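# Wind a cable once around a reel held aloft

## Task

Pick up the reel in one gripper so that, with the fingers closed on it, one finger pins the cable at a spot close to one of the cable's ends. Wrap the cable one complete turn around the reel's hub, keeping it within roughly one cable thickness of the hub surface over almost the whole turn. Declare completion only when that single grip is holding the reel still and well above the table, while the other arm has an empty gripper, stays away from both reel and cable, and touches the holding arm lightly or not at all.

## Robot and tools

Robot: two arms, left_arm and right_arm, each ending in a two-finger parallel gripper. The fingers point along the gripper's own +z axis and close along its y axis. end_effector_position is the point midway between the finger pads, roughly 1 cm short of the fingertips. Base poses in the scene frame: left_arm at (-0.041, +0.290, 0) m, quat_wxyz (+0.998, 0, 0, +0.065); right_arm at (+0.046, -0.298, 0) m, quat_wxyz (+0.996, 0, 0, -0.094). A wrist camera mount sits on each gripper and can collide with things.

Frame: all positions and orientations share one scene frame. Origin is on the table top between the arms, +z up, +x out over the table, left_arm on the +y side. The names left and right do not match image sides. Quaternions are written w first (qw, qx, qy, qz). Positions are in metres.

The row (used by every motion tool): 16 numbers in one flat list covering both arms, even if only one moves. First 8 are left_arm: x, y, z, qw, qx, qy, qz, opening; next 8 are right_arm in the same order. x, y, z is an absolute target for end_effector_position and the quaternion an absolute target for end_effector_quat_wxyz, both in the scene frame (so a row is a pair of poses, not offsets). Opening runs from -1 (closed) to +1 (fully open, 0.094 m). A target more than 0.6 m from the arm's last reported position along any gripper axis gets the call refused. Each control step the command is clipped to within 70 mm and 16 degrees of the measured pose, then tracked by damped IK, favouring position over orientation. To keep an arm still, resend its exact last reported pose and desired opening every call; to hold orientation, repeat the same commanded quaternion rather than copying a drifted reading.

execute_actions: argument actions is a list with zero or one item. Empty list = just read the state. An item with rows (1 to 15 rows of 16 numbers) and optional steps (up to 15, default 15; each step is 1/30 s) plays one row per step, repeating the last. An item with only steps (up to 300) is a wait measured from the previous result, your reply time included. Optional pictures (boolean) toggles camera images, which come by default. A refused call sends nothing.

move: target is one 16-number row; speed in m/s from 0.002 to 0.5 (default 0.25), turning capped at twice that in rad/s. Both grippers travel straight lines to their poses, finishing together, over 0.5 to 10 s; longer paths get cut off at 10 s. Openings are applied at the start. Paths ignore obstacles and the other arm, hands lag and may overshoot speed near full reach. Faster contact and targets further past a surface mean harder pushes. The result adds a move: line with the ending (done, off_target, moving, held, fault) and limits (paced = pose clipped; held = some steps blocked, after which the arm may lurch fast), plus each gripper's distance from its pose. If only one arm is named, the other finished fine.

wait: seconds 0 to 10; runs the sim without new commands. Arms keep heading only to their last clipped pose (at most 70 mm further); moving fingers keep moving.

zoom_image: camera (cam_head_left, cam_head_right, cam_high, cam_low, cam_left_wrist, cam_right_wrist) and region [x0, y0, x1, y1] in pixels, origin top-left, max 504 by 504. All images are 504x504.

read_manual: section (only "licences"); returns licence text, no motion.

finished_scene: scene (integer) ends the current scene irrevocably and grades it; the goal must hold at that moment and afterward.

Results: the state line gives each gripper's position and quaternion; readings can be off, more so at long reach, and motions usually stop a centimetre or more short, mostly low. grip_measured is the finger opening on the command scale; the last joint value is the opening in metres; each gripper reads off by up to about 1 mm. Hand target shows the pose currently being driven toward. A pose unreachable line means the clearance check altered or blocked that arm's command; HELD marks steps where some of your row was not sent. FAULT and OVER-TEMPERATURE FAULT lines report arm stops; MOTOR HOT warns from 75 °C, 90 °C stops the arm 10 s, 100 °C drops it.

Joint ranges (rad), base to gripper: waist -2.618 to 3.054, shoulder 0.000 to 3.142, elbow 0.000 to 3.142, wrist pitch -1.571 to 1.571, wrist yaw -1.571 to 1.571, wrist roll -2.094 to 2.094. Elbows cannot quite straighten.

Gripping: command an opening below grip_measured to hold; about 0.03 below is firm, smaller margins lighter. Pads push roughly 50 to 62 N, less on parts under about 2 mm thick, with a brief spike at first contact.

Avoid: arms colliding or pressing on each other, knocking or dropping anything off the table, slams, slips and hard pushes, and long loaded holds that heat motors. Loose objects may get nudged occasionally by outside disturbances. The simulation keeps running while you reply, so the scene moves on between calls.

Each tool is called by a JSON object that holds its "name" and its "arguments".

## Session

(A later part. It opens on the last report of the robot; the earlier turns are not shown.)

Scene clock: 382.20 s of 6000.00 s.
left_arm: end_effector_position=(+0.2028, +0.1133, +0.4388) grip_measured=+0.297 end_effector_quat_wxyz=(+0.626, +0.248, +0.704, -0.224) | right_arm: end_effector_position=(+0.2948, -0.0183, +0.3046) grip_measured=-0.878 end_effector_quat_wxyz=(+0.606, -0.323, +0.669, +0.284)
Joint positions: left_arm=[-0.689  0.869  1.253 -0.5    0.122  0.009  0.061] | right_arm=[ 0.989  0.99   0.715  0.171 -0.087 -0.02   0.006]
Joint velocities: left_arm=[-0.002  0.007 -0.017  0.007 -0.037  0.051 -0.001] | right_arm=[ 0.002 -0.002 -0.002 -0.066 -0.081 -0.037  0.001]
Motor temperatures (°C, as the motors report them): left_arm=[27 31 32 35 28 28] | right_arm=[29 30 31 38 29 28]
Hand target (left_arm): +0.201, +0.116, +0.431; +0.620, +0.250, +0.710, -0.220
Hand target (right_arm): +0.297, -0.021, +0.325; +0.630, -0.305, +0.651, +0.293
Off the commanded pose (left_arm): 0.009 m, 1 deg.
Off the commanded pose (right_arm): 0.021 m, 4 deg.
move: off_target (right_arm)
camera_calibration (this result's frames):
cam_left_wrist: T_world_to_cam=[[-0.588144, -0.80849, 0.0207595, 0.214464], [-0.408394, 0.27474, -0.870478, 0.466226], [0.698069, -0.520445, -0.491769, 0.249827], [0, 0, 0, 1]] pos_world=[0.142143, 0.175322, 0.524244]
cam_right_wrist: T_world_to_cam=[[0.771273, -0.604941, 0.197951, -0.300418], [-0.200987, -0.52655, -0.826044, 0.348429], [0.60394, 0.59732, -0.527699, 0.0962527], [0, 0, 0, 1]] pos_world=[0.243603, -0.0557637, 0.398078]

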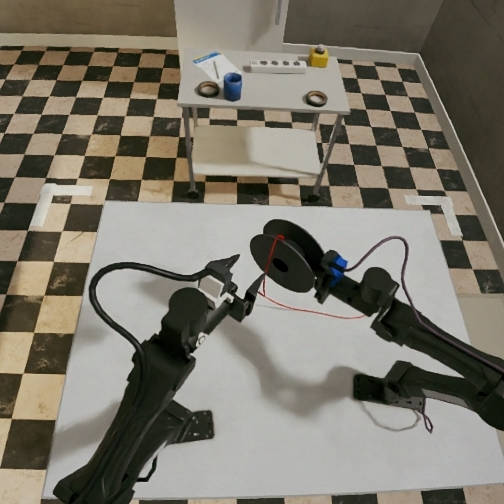

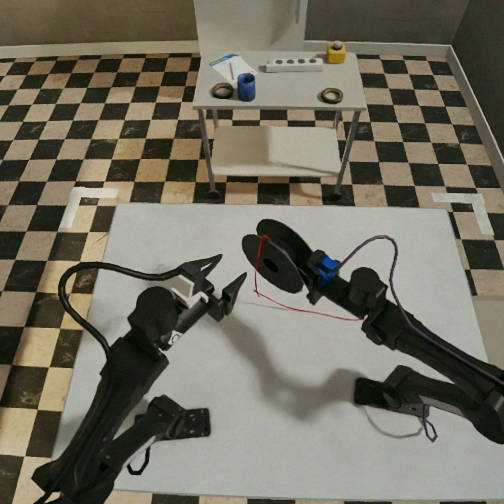

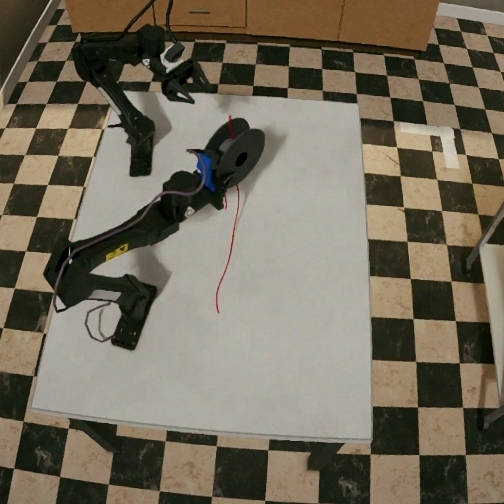

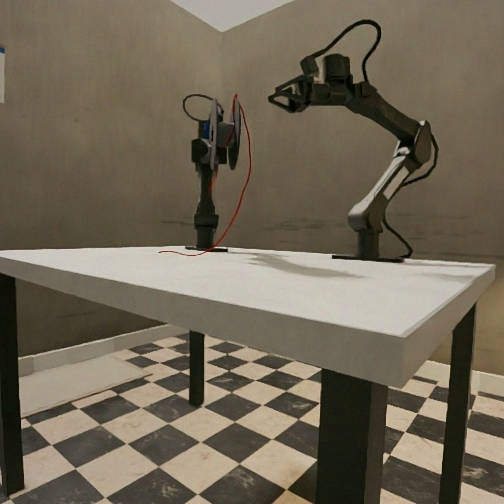

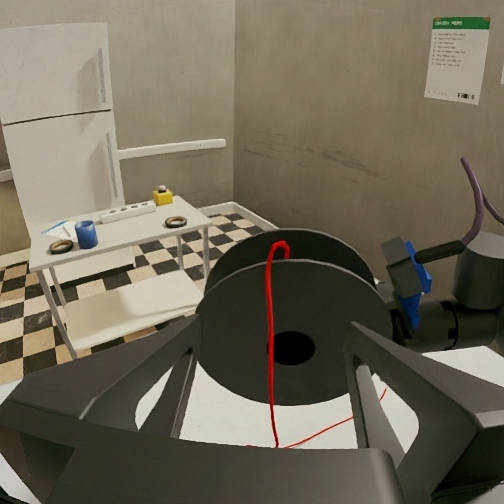

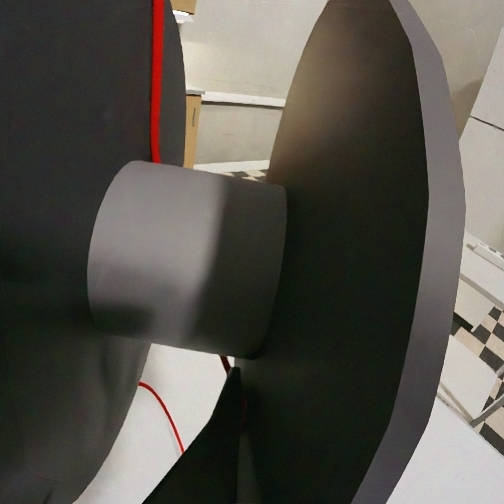

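{"name": "move", "arguments": {"target": [0.205,0.112,0.335,0.65,0.245,0.68,-0.235,0.3,0.298,-0.02,0.325,0.63,-0.305,0.65,0.293,-1]}}

{"name": "move", "arguments": {"target": [0.245,0.078,0.335,0.65,0.245,0.68,-0.235,0.3,0.298,-0.02,0.325,0.63,-0.305,0.65,0.293,-1], "speed": 0.1}}

Scene clock: 388.63 s of 6000.00 s.
left_arm: end_effector_position=(+0.2067, +0.1087, +0.3291) grip_measured=+0.297 end_effector_quat_wxyz=(+0.640, +0.249, +0.688, -0.233) | right_arm: end_effector_position=(+0.2949, -0.0183, +0.3045) grip_measured=-0.878 end_effector_quat_wxyz=(+0.606, -0.323, +0.669, +0.284)
Joint positions: left_arm=[-0.683  0.682  0.691 -0.082  0.143  0.009  0.061] | right_arm=[ 0.989  0.99   0.715  0.17  -0.087 -0.02   0.006]
Joint velocities: left_arm=[-0.002  0.012 -0.002 -0.037 -0.007  0.007 -0.001] | right_arm=[-0.017 -0.012 -0.002  0.066 -0.007  0.037 -0.   ]
Motor temperatures (°C, as the motors report them): left_arm=[27 31 32 35 28 28] | right_arm=[29 30 31 38 29 28]
Hand target (left_arm): +0.205, +0.112, +0.335; +0.650, +0.245, +0.680, -0.235
Hand target (right_arm): +0.297, -0.021, +0.325; +0.630, -0.305, +0.651, +0.293
Off the commanded pose (left_arm): 0.007 m, 2 deg.
Off the commanded pose (right_arm): 0.021 m, 4 deg.
move: off_target (right_arm)
camera_calibration (this result's frames):
cam_left_wrist: T_world_to_cam=[[-0.601047, -0.798981, 0.0192726, 0.217367], [-0.373027, 0.259126, -0.890901, 0.374662], [0.706819, -0.542663, -0.453789, 0.178828], [0, 0, 0, 1]] pos_world=[0.144008, 0.17363, 0.410748]
cam_right_wrist: T_world_to_cam=[[0.77109, -0.605174, 0.197951, -0.300416], [-0.201382, -0.526723, -0.825838, 0.348384], [0.604041, 0.596931, -0.528022, 0.0962664], [0, 0, 0, 1]] pos_world=[0.243657, -0.0557662, 0.398007]

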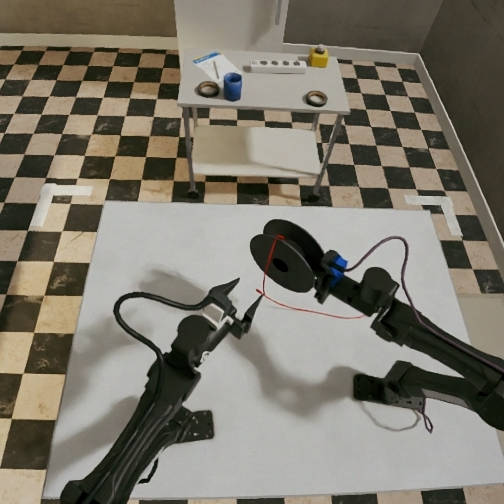

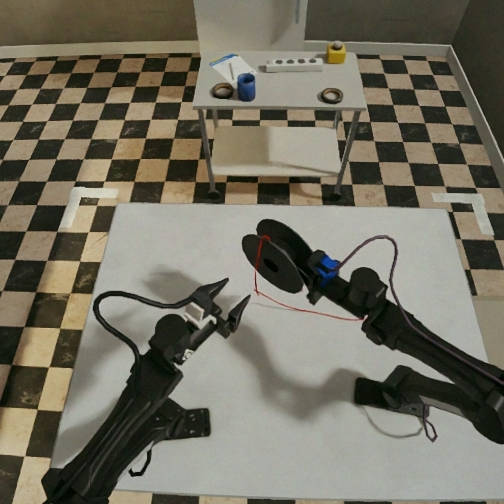

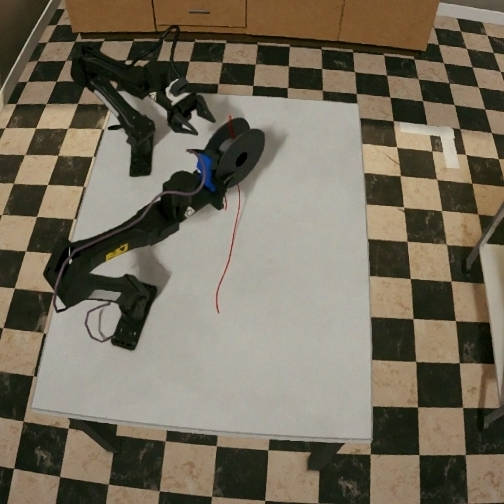

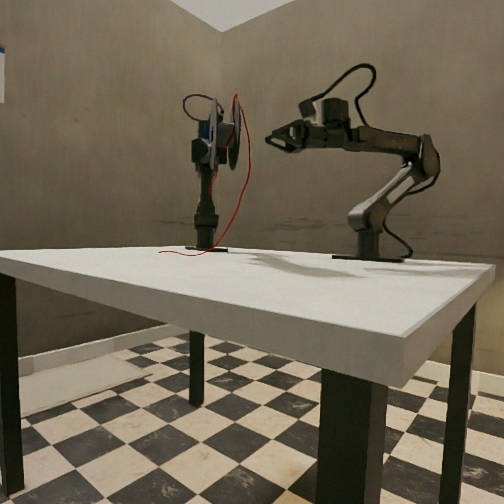

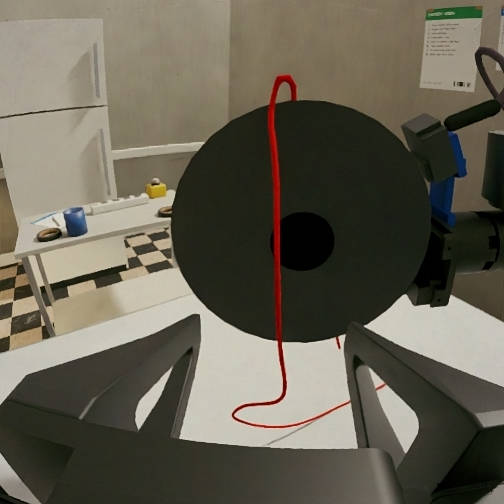

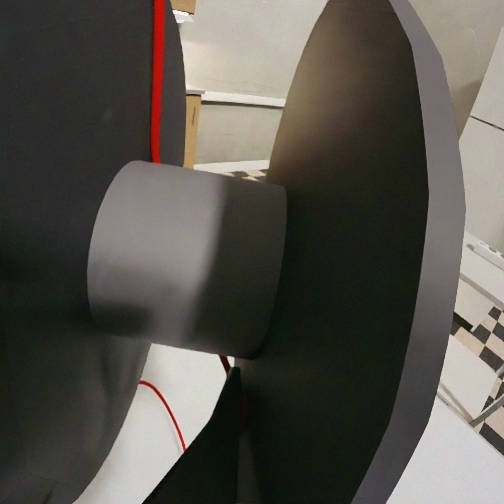

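Scene clock: 389.80 s of 6000.00 s.
left_arm: end_effector_position=(+0.2427, +0.0816, +0.3202) grip_measured=+0.297 end_effector_quat_wxyz=(+0.641, +0.248, +0.690, -0.230) | right_arm: end_effector_position=(+0.2949, -0.0183, +0.3045) grip_measured=-0.878 end_effector_quat_wxyz=(+0.606, -0.323, +0.669, +0.284)
Joint positions: left_arm=[-0.713  0.884  0.707  0.103  0.106  0.009  0.061] | right_arm=[ 0.989  0.99   0.715  0.17  -0.087 -0.02   0.006]
Joint velocities: left_arm=[-0.007 -0.012 -0.007  0.007  0.007 -0.022  0.   ] | right_arm=[-0.012 -0.007  0.017 -0.051  0.081 -0.022 -0.001]
Motor temperatures (°C, as the motors report them): left_arm=[27 31 32 36 28 28] | right_arm=[29 30 31 39 29 28]
Hand target (left_arm): +0.244, +0.077, +0.334; +0.650, +0.245, +0.680, -0.235
Hand target (right_arm): +0.297, -0.021, +0.325; +0.630, -0.305, +0.651, +0.293
Off the commanded pose (left_arm): 0.015 m, 2 deg.
Off the commanded pose (right_arm): 0.021 m, 4 deg.
move: off_target (left_arm, right_arm)
camera_calibration (this result's frames):
cam_left_wrist: T_world_to_cam=[[-0.595612, -0.803093, 0.016958, 0.217291], [-0.374527, 0.258967, -0.890318, 0.387404], [0.710616, -0.536635, -0.455024, 0.133624], [0, 0, 0, 1]] pos_world=[0.179559, 0.145887, 0.40203]
cam_right_wrist: T_world_to_cam=[[0.77109, -0.605174, 0.197951, -0.300416], [-0.201382, -0.526723, -0.825838, 0.348384], [0.604041, 0.596931, -0.528022, 0.0962664], [0, 0, 0, 1]] pos_world=[0.243657, -0.0557662, 0.398007]

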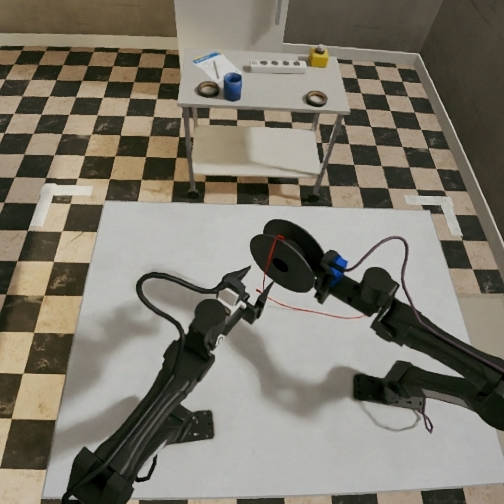

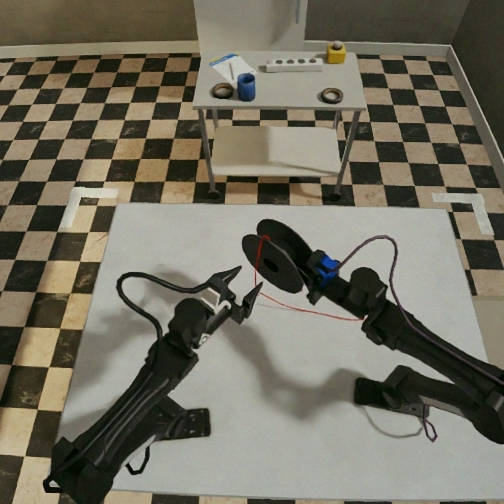

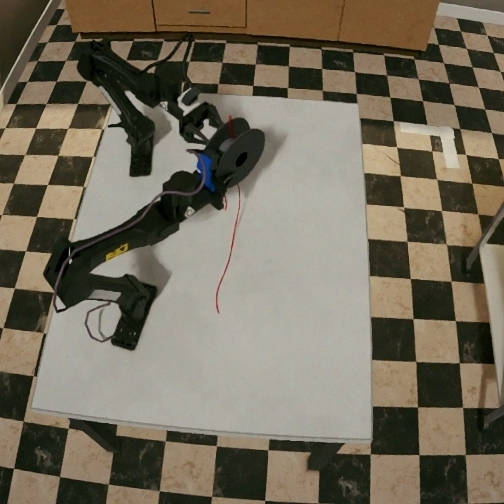

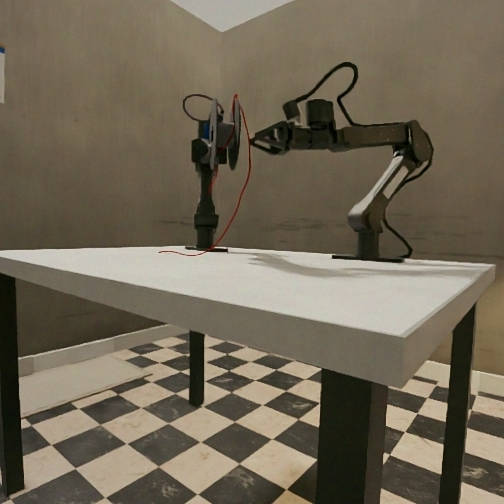

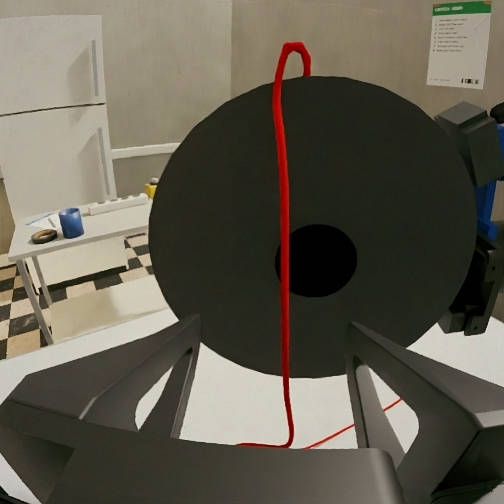

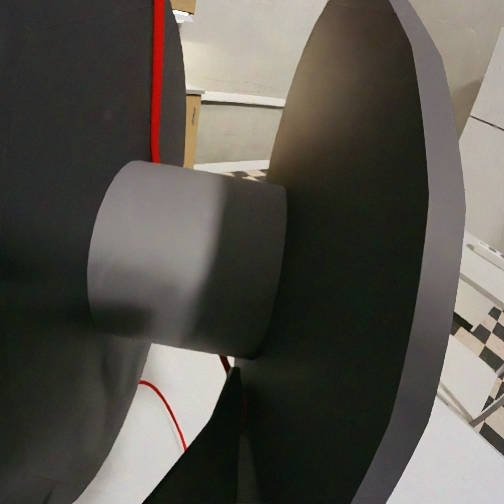

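{"name": "move", "arguments": {"target": [0.26,0.064,0.335,0.65,0.245,0.68,-0.235,0.3,0.298,-0.02,0.325,0.63,-0.305,0.65,0.293,-1], "speed": 0.1}}

{"name": "move", "arguments": {"target": [0.26,0.064,0.335,0.65,0.245,0.68,-0.235,-1,0.298,-0.02,0.325,0.63,-0.305,0.65,0.293,-1]}}

{"name": "move", "arguments": {"target": [0.175,-0.02,0.44,0.63,0.3,0.66,-0.285,-1,0.298,-0.02,0.325,0.63,-0.305,0.65,0.293,-1], "speed": 0.12}}

Scene clock: 395.20 s of 6000.00 s.
left_arm: end_effector_position=(+0.2580, +0.0682, +0.3191) grip_measured=+0.297 end_effector_quat_wxyz=(+0.639, +0.248, +0.691, -0.229) | right_arm: end_effector_position=(+0.2948, -0.0183, +0.3043) grip_measured=-0.878 end_effector_quat_wxyz=(+0.606, -0.323, +0.670, +0.284)
Joint positions: left_arm=[-0.728  0.977  0.741  0.157  0.092  0.008  0.061] | right_arm=[ 0.989  0.99   0.715  0.17  -0.087 -0.02   0.006]
Joint velocities: left_arm=[-0.017  0.007  0.002 -0.051 -0.007  0.007 -0.   ] | right_arm=[-0.002  0.012  0.002 -0.037 -0.007 -0.037  0.001]
Motor temperatures (°C, as the motors report them): left_arm=[27 30 32 36 28 28] | right_arm=[29 30 31 39 29 28]
Hand target (left_arm): +0.259, +0.064, +0.335; +0.650, +0.245, +0.680, -0.235
Hand target (right_arm): +0.297, -0.021, +0.325; +0.630, -0.305, +0.651, +0.293
Off the commanded pose (left_arm): 0.017 m, 2 deg.
Off the commanded pose (right_arm): 0.021 m, 4 deg.
move: off_target (left_arm, right_arm)
camera_calibration (this result's frames):
cam_left_wrist: T_world_to_cam=[[-0.595542, -0.803148, 0.0168396, 0.215696], [-0.377527, 0.261314, -0.888363, 0.395604], [0.709086, -0.535415, -0.458833, 0.116629], [0, 0, 0, 1]] pos_world=[0.195107, 0.132304, 0.401321]
cam_right_wrist: T_world_to_cam=[[0.771195, -0.605066, 0.197873, -0.300382], [-0.201821, -0.527175, -0.825442, 0.348219], [0.60376, 0.596642, -0.52867, 0.0964586], [0, 0, 0, 1]] pos_world=[0.243693, -0.0557293, 0.397867]

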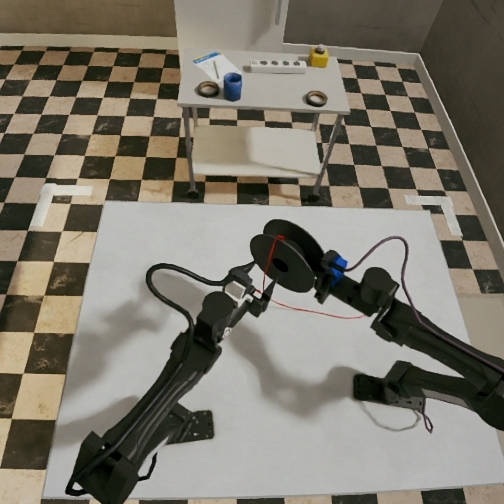

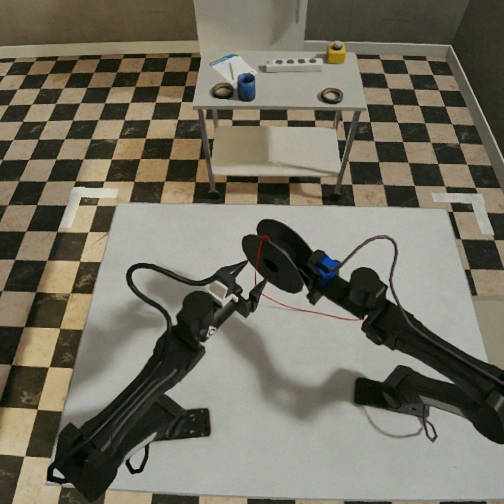

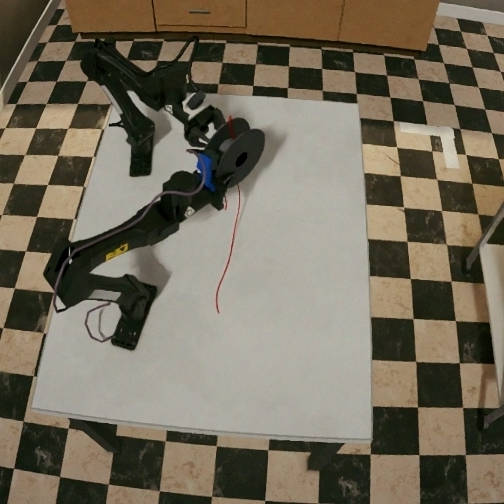

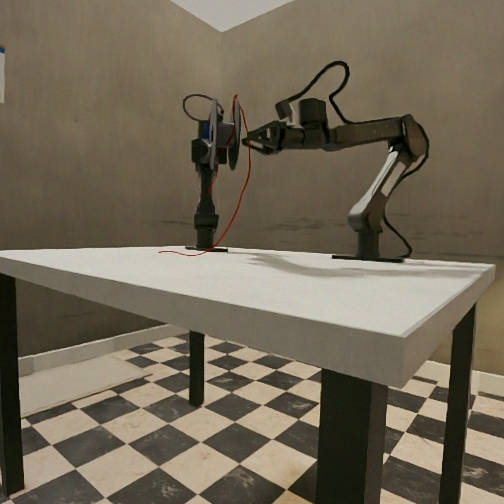

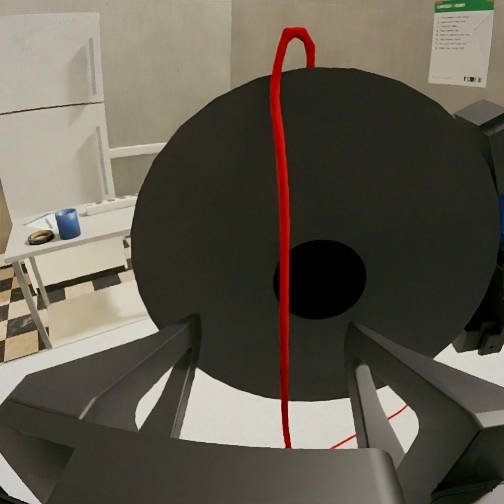

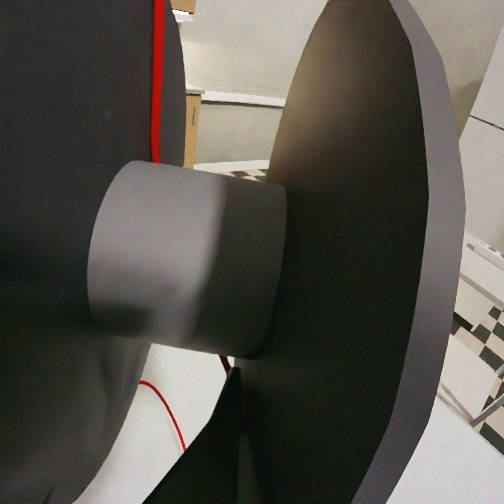

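Scene clock: 395.93 s of 6000.00 s.
left_arm: end_effector_position=(+0.2580, +0.0682, +0.3193) grip_measured=-0.950 end_effector_quat_wxyz=(+0.639, +0.248, +0.691, -0.229) | right_arm: end_effector_position=(+0.2948, -0.0184, +0.3036) grip_measured=-0.878 end_effector_quat_wxyz=(+0.605, -0.323, +0.670, +0.284)
Joint positions: left_arm=[-0.728  0.977  0.741  0.158  0.092  0.008  0.002] | right_arm=[ 0.989  0.99   0.715  0.167 -0.087 -0.02   0.006]
Joint velocities: left_arm=[-0.017 -0.012 -0.007  0.037  0.051 -0.051  0.   ] | right_arm=[ 0.002  0.002  0.017 -0.081  0.037 -0.022  0.   ]
Motor temperatures (°C, as the motors report them): left_arm=[27 30 32 36 28 28] | right_arm=[29 30 31 39 29 28]
Hand target (left_arm): +0.259, +0.064, +0.335; +0.650, +0.245, +0.680, -0.235
Hand target (right_arm): +0.297, -0.021, +0.325; +0.630, -0.305, +0.651, +0.293
Off the commanded pose (left_arm): 0.016 m, 2 deg.
Off the commanded pose (right_arm): 0.022 m, 4 deg.
move: off_target (left_arm, right_arm)
camera_calibration (this result's frames):
cam_left_wrist: T_world_to_cam=[[-0.595552, -0.803141, 0.0168087, 0.215706], [-0.376967, 0.260932, -0.888713, 0.395772], [0.709375, -0.535611, -0.458156, 0.116425], [0, 0, 0, 1]] pos_world=[0.195068, 0.132331, 0.401442]
cam_right_wrist: T_world_to_cam=[[0.771563, -0.604687, 0.197598, -0.300262], [-0.203355, -0.528756, -0.824053, 0.34764], [0.602775, 0.595627, -0.530934, 0.0971304], [0, 0, 0, 1]] pos_world=[0.243817, -0.0556009, 0.397375]

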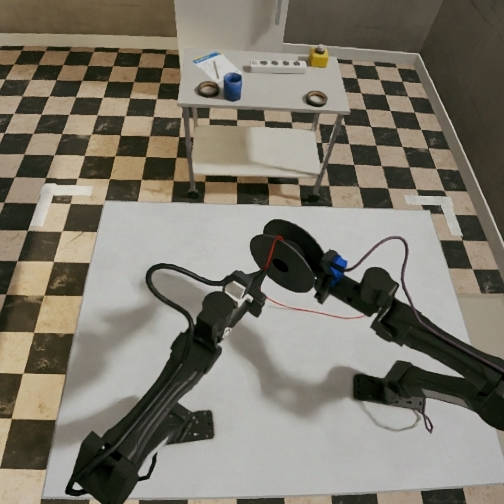

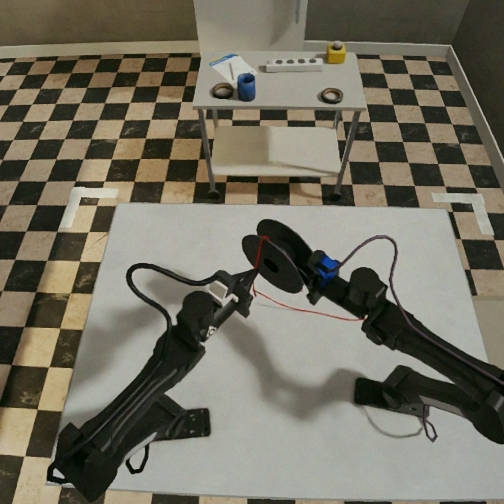

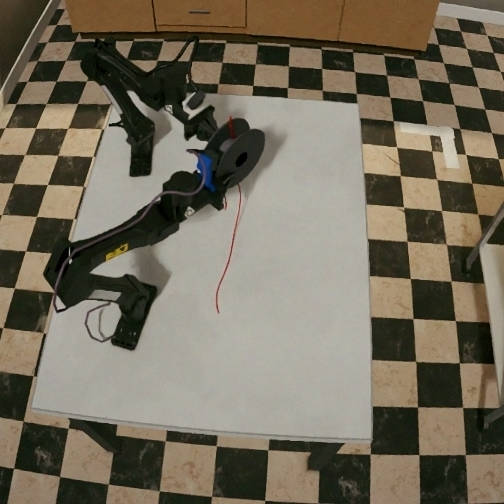

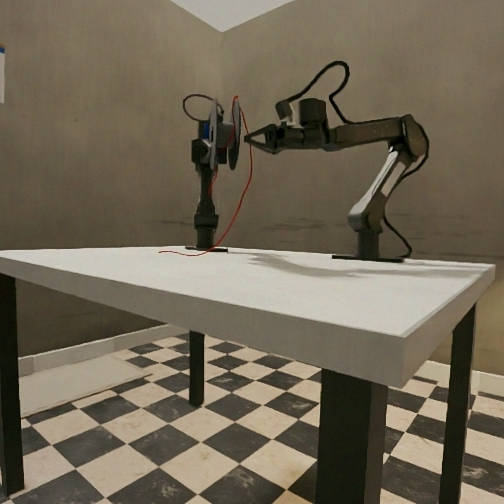

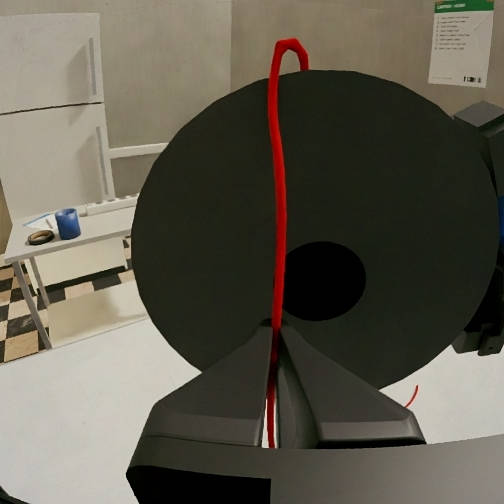

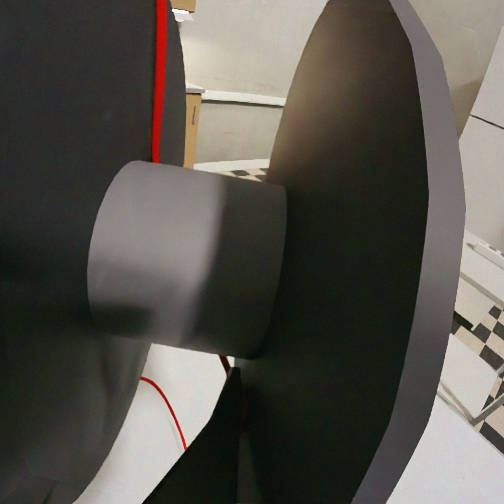

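Scene clock: 397.97 s of 6000.00 s.
left_arm: end_effector_position=(+0.1747, -0.0164, +0.4303) grip_measured=-0.950 end_effector_quat_wxyz=(+0.627, +0.302, +0.662, -0.278) | right_arm: end_effector_position=(+0.2950, -0.0182, +0.3058) grip_measured=-0.878 end_effector_quat_wxyz=(+0.608, -0.322, +0.668, +0.285)
Joint positions: left_arm=[-1.193  1.075  1.217 -0.202 -0.217 -0.002  0.002] | right_arm=[ 0.989  0.99   0.715  0.176 -0.087 -0.019  0.006]
Joint velocities: left_arm=[-0.017  0.007 -0.017 -0.037 -0.081  0.007 -0.001] | right_arm=[ 0.002 -0.017 -0.012  0.037 -0.037  0.022  0.   ]
Motor temperatures (°C, as the motors report them): left_arm=[27 30 33 36 28 28] | right_arm=[29 30 31 39 29 28]
Hand target (left_arm): +0.173, -0.019, +0.439; +0.629, +0.300, +0.659, -0.284
Hand target (right_arm): +0.297, -0.021, +0.325; +0.630, -0.305, +0.651, +0.293
Off the commanded pose (left_arm): 0.010 m, 1 deg.
Off the commanded pose (right_arm): 0.020 m, 4 deg.
move: off_target (right_arm)
camera_calibration (this result's frames):
cam_left_wrist: T_world_to_cam=[[-0.71444, -0.69965, 0.00807729, 0.122513], [-0.313612, 0.30988, -0.897564, 0.478632], [0.625478, -0.643789, -0.440809, 0.186524], [0, 0, 0, 1]] pos_world=[0.120967, 0.0574801, 0.510835]
cam_right_wrist: T_world_to_cam=[[0.770388, -0.60601, 0.198124, -0.300552], [-0.19857, -0.523347, -0.828661, 0.349638], [0.605865, 0.599049, -0.523515, 0.0949688], [0, 0, 0, 1]] pos_world=[0.243431, -0.0560467, 0.398995]

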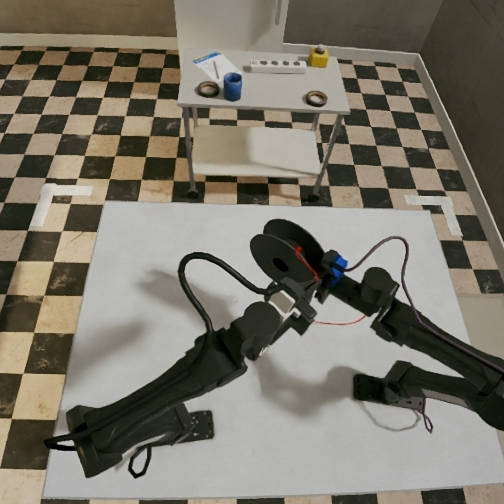

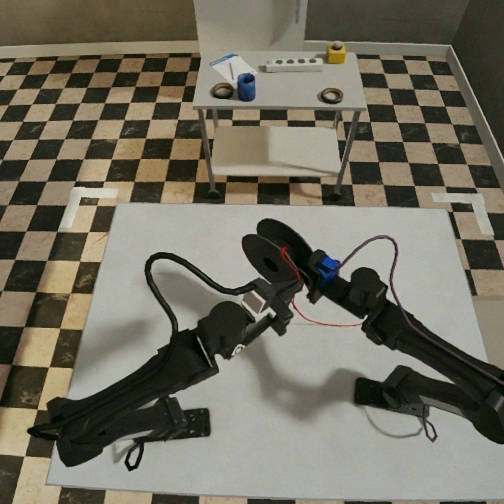

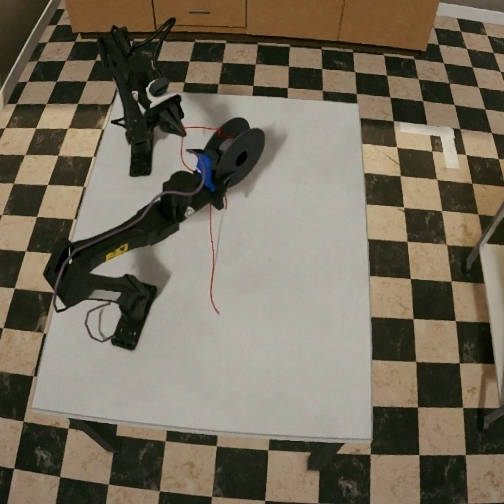

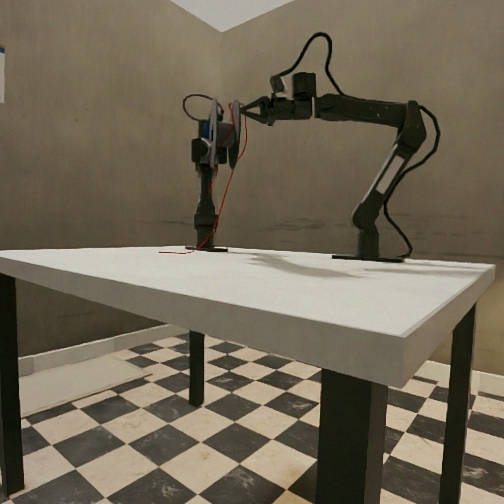

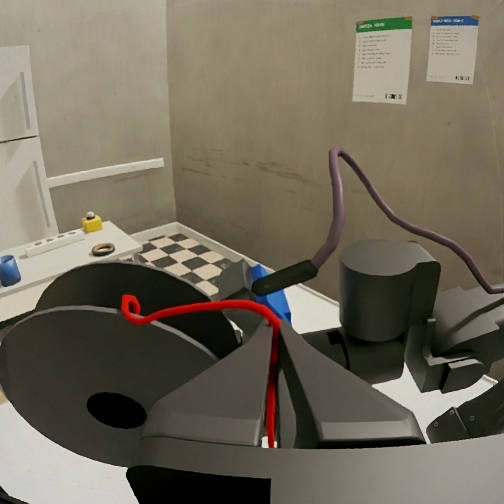

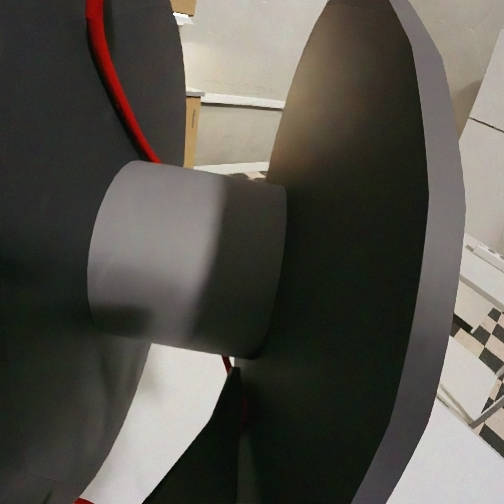

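Works. Descend along the back.

{"name": "move", "arguments": {"target": [0.165,-0.033,0.36,0.63,0.3,0.66,-0.285,-1,0.298,-0.02,0.325,0.63,-0.305,0.65,0.293,-1], "speed": 0.1}}

{"name": "move", "arguments": {"target": [0.18,-0.015,0.29,0.63,0.3,0.66,-0.285,-1,0.298,-0.02,0.325,0.63,-0.305,0.65,0.293,-1], "speed": 0.1}}

Scene clock: 404.67 s of 6000.00 s.
left_arm: end_effector_position=(+0.1711, -0.0373, +0.3506) grip_measured=-0.950 end_effector_quat_wxyz=(+0.621, +0.306, +0.668, -0.273) | right_arm: end_effector_position=(+0.2949, -0.0183, +0.3047) grip_measured=-0.878 end_effector_quat_wxyz=(+0.606, -0.322, +0.669, +0.285)
Joint positions: left_arm=[-1.257  1.075  0.914  0.076 -0.282 -0.008  0.002] | right_arm=[ 0.989  0.99   0.715  0.171 -0.087 -0.019  0.006]
Joint velocities: left_arm=[ 0.002 -0.012 -0.002  0.037 -0.007 -0.007 -0.   ] | right_arm=[-0.007 -0.022 -0.002 -0.095  0.037 -0.066  0.   ]
Motor temperatures (°C, as the motors report them): left_arm=[27 30 33 36 28 28] | right_arm=[29 30 31 40 29 28]
Hand target (left_arm): +0.165, -0.033, +0.360; +0.629, +0.300, +0.659, -0.285
Hand target (right_arm): +0.297, -0.021, +0.325; +0.630, -0.305, +0.651, +0.293
Off the commanded pose (left_arm): 0.012 m, 2 deg.
Off the commanded pose (right_arm): 0.021 m, 4 deg.
move: off_target (left_arm, right_arm)
camera_calibration (this result's frames):
cam_left_wrist: T_world_to_cam=[[-0.712883, -0.701279, 0.00219528, 0.107689], [-0.324207, 0.326793, -0.887748, 0.411472], [0.621842, -0.633572, -0.460325, 0.147973], [0, 0, 0, 1]] pos_world=[0.118156, 0.0348058, 0.433163]
cam_right_wrist: T_world_to_cam=[[0.771019, -0.60536, 0.197657, -0.300348], [-0.201207, -0.526065, -0.8263, 0.348651], [0.60419, 0.597323, -0.527409, 0.0961254], [0, 0, 0, 1]] pos_world=[0.243647, -0.0558234, 0.398154]

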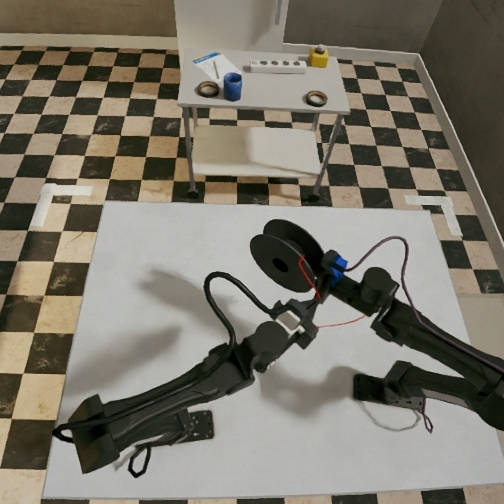

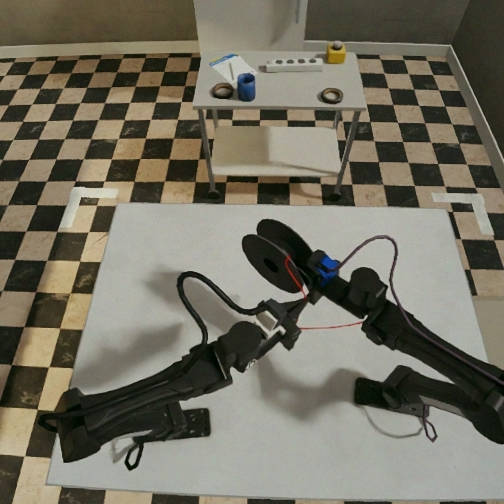

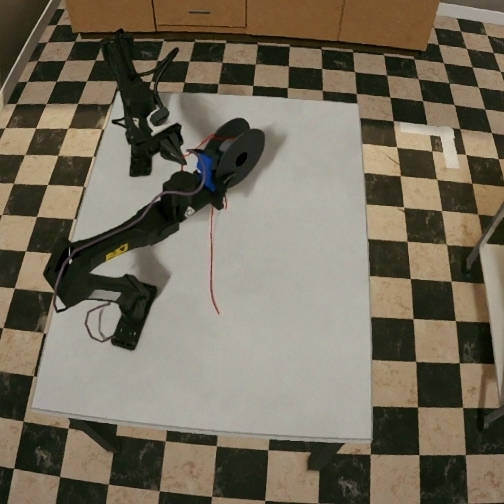

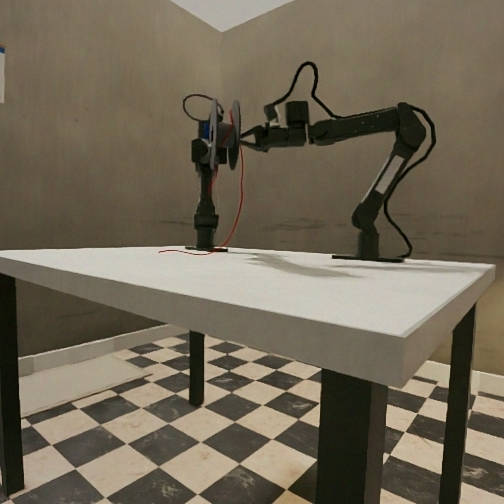

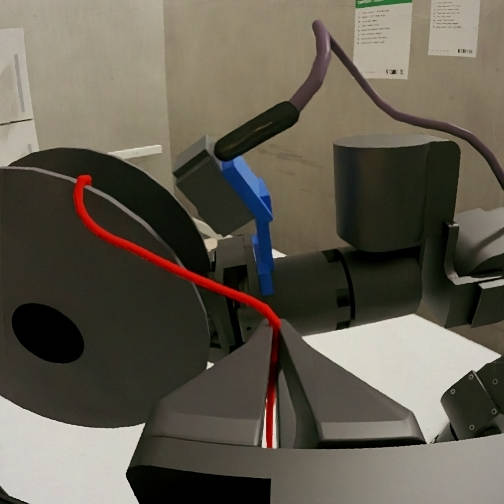

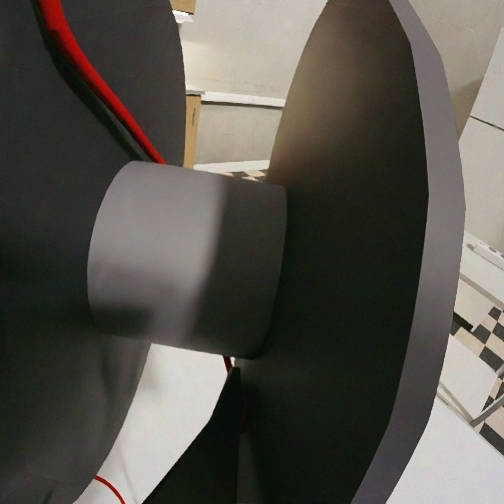

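Scene clock: 405.80 s of 6000.00 s.
left_arm: end_effector_position=(+0.1851, -0.0170, +0.3018) grip_measured=-0.950 end_effector_quat_wxyz=(+0.641, +0.286, +0.653, -0.284) | right_arm: end_effector_position=(+0.2943, -0.0189, +0.2972) grip_measured=-0.878 end_effector_quat_wxyz=(+0.597, -0.329, +0.677, +0.278)
Joint positions: left_arm=[-1.164  1.035  0.637  0.38  -0.203 -0.008  0.002] | right_arm=[ 0.989  0.99   0.715  0.141 -0.087 -0.029  0.006]
Joint velocities: left_arm=[-0.002 -0.017 -0.002 -0.037  0.007  0.007 -0.001] | right_arm=[-0.017  0.007 -0.012 -0.007  0.022  0.007 -0.001]
Motor temperatures (°C, as the motors report them): left_arm=[27 30 33 36 28 28] | right_arm=[29 30 31 40 29 28]
Hand target (left_arm): +0.181, -0.015, +0.290; +0.629, +0.299, +0.659, -0.284
Hand target (right_arm): +0.296, -0.022, +0.325; +0.630, -0.306, +0.651, +0.293
Off the commanded pose (left_arm): 0.013 m, 2 deg.
Off the commanded pose (right_arm): 0.028 m, 6 deg.
move: off_target (left_arm, right_arm)
camera_calibration (this result's frames):
cam_left_wrist: T_world_to_cam=[[-0.703264, -0.710479, 0.0252922, 0.123086], [-0.30325, 0.267613, -0.914562, 0.36928], [0.643008, -0.650848, -0.403655, 0.108337], [0, 0, 0, 1]] pos_world=[0.128884, 0.0591366, 0.378347]
cam_right_wrist: T_world_to_cam=[[0.774378, -0.59877, 0.204481, -0.301682], [-0.211219, -0.549272, -0.808509, 0.339276], [0.596427, 0.582902, -0.551816, 0.102239], [0, 0, 0, 1]] pos_world=[0.2443, -0.0538781, 0.392413]

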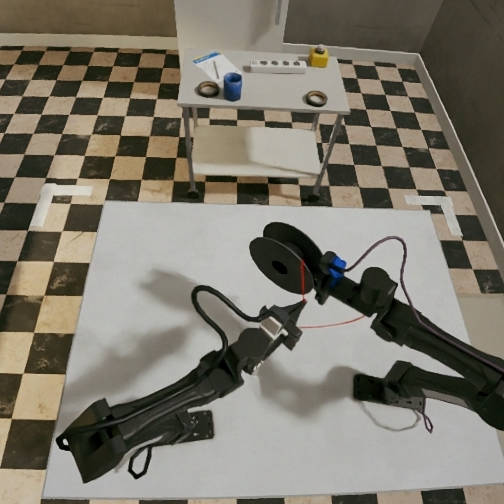

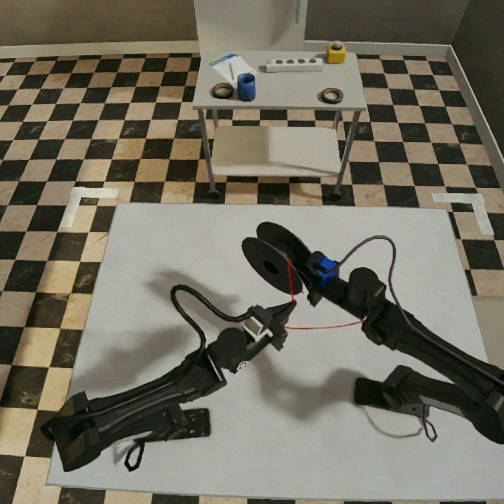

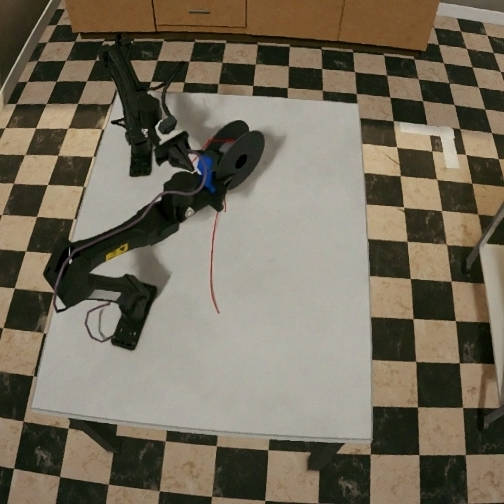

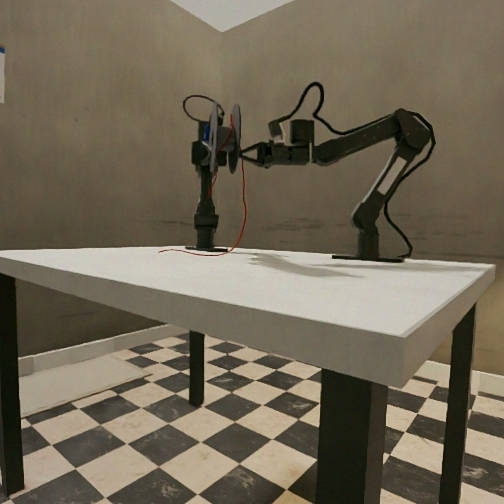

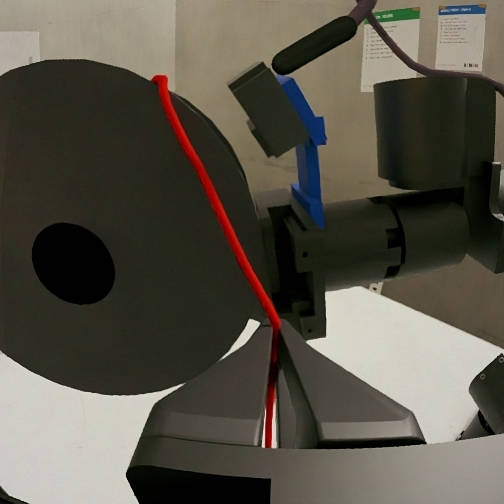

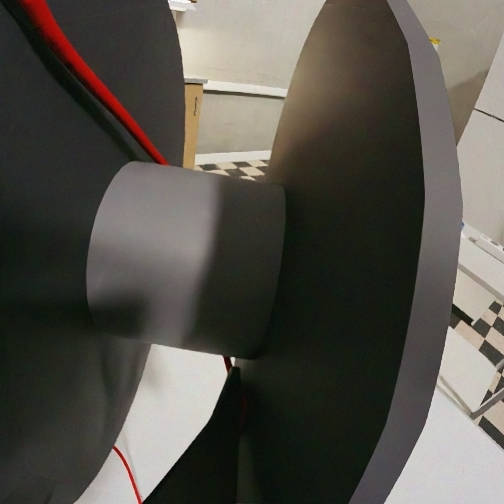

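{"name": "move", "arguments": {"target": [0.148,-0.062,0.40,0.63,0.3,0.66,-0.285,-1,0.298,-0.02,0.325,0.63,-0.305,0.65,0.293,-1], "speed": 0.1}}

Scene clock: 411.20 s of 6000.00 s.
left_arm: end_effector_position=(+0.1502, -0.0574, +0.3903) grip_measured=-0.950 end_effector_quat_wxyz=(+0.629, +0.300, +0.662, -0.276) | right_arm: end_effector_position=(+0.2950, -0.0182, +0.3060) grip_measured=-0.878 end_effector_quat_wxyz=(+0.608, -0.322, +0.667, +0.285)
Joint positions: left_arm=[-1.381  1.135  1.081 -0.009 -0.411 -0.013  0.002] | right_arm=[ 0.989  0.99   0.715  0.177 -0.087 -0.02   0.006]
Joint velocities: left_arm=[ 0.012  0.002 -0.012  0.022 -0.022  0.007 -0.   ] | right_arm=[ 0.012  0.027  0.002  0.007 -0.081 -0.007 -0.001]
Motor temperatures (°C, as the motors report them): left_arm=[27 30 33 36 28 28] | right_arm=[29 30 31 41 29 28]
Hand target (left_arm): +0.147, -0.061, +0.400; +0.629, +0.300, +0.659, -0.284
Hand target (right_arm): +0.297, -0.021, +0.325; +0.630, -0.305, +0.651, +0.293
Off the commanded pose (left_arm): 0.011 m, 1 deg.
Off the commanded pose (right_arm): 0.019 m, 4 deg.
move: off_target (left_arm, right_arm)
camera_calibration (this result's frames):
cam_left_wrist: T_world_to_cam=[[-0.710242, -0.703919, 0.00743081, 0.0760415], [-0.313874, 0.307209, -0.898391, 0.447966], [0.630111, -0.640407, -0.439135, 0.15665], [0, 0, 0, 1]] pos_world=[0.0959056, 0.0162275, 0.470674]
cam_right_wrist: T_world_to_cam=[[0.770211, -0.605966, 0.198946, -0.300789], [-0.197602, -0.523305, -0.828918, 0.349598], [0.606406, 0.59913, -0.522795, 0.0946728], [0, 0, 0, 1]] pos_world=[0.243342, -0.0560434, 0.399123]

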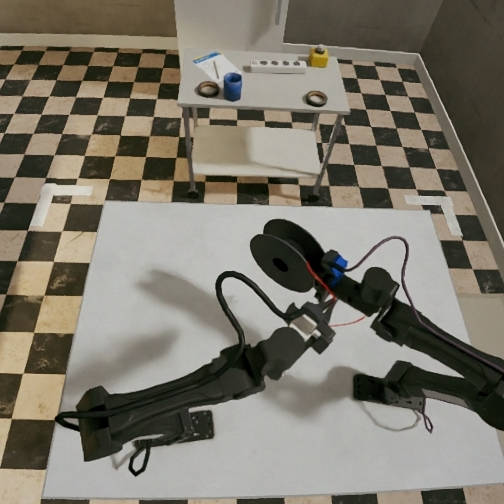

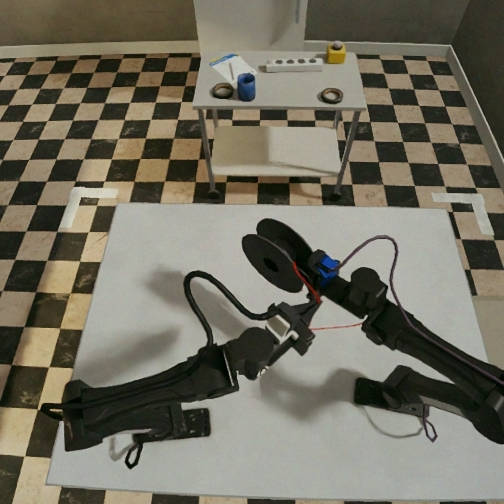

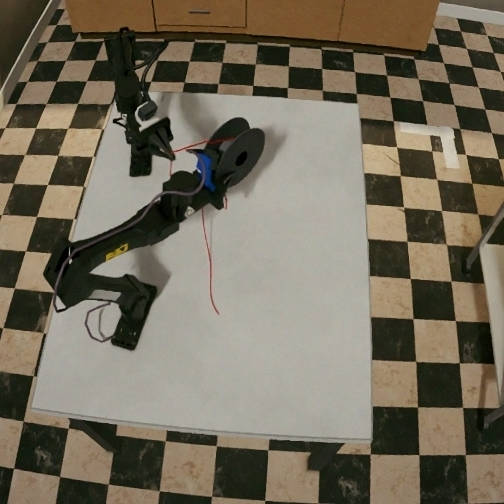

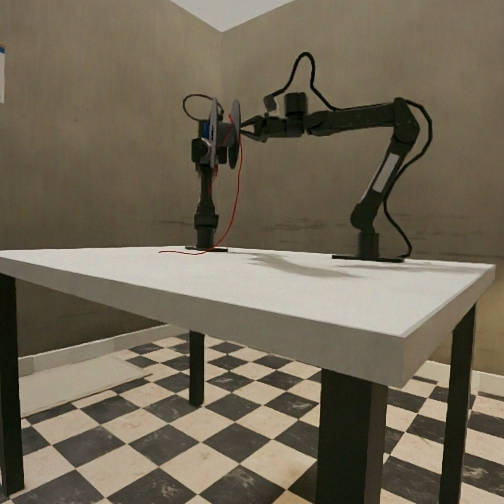

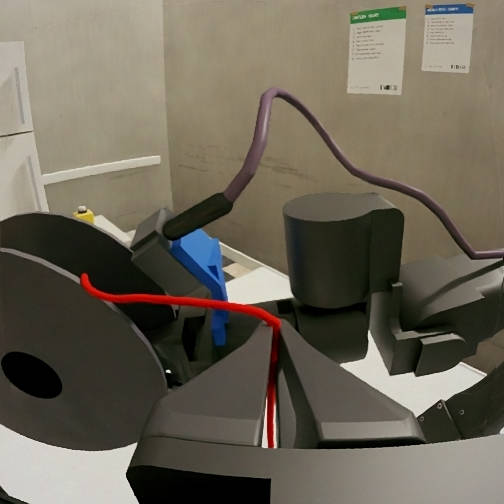

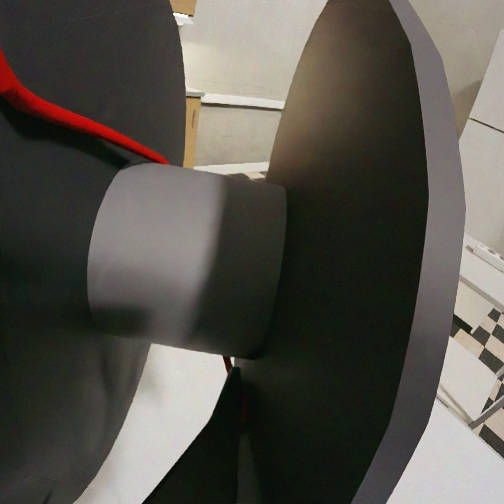

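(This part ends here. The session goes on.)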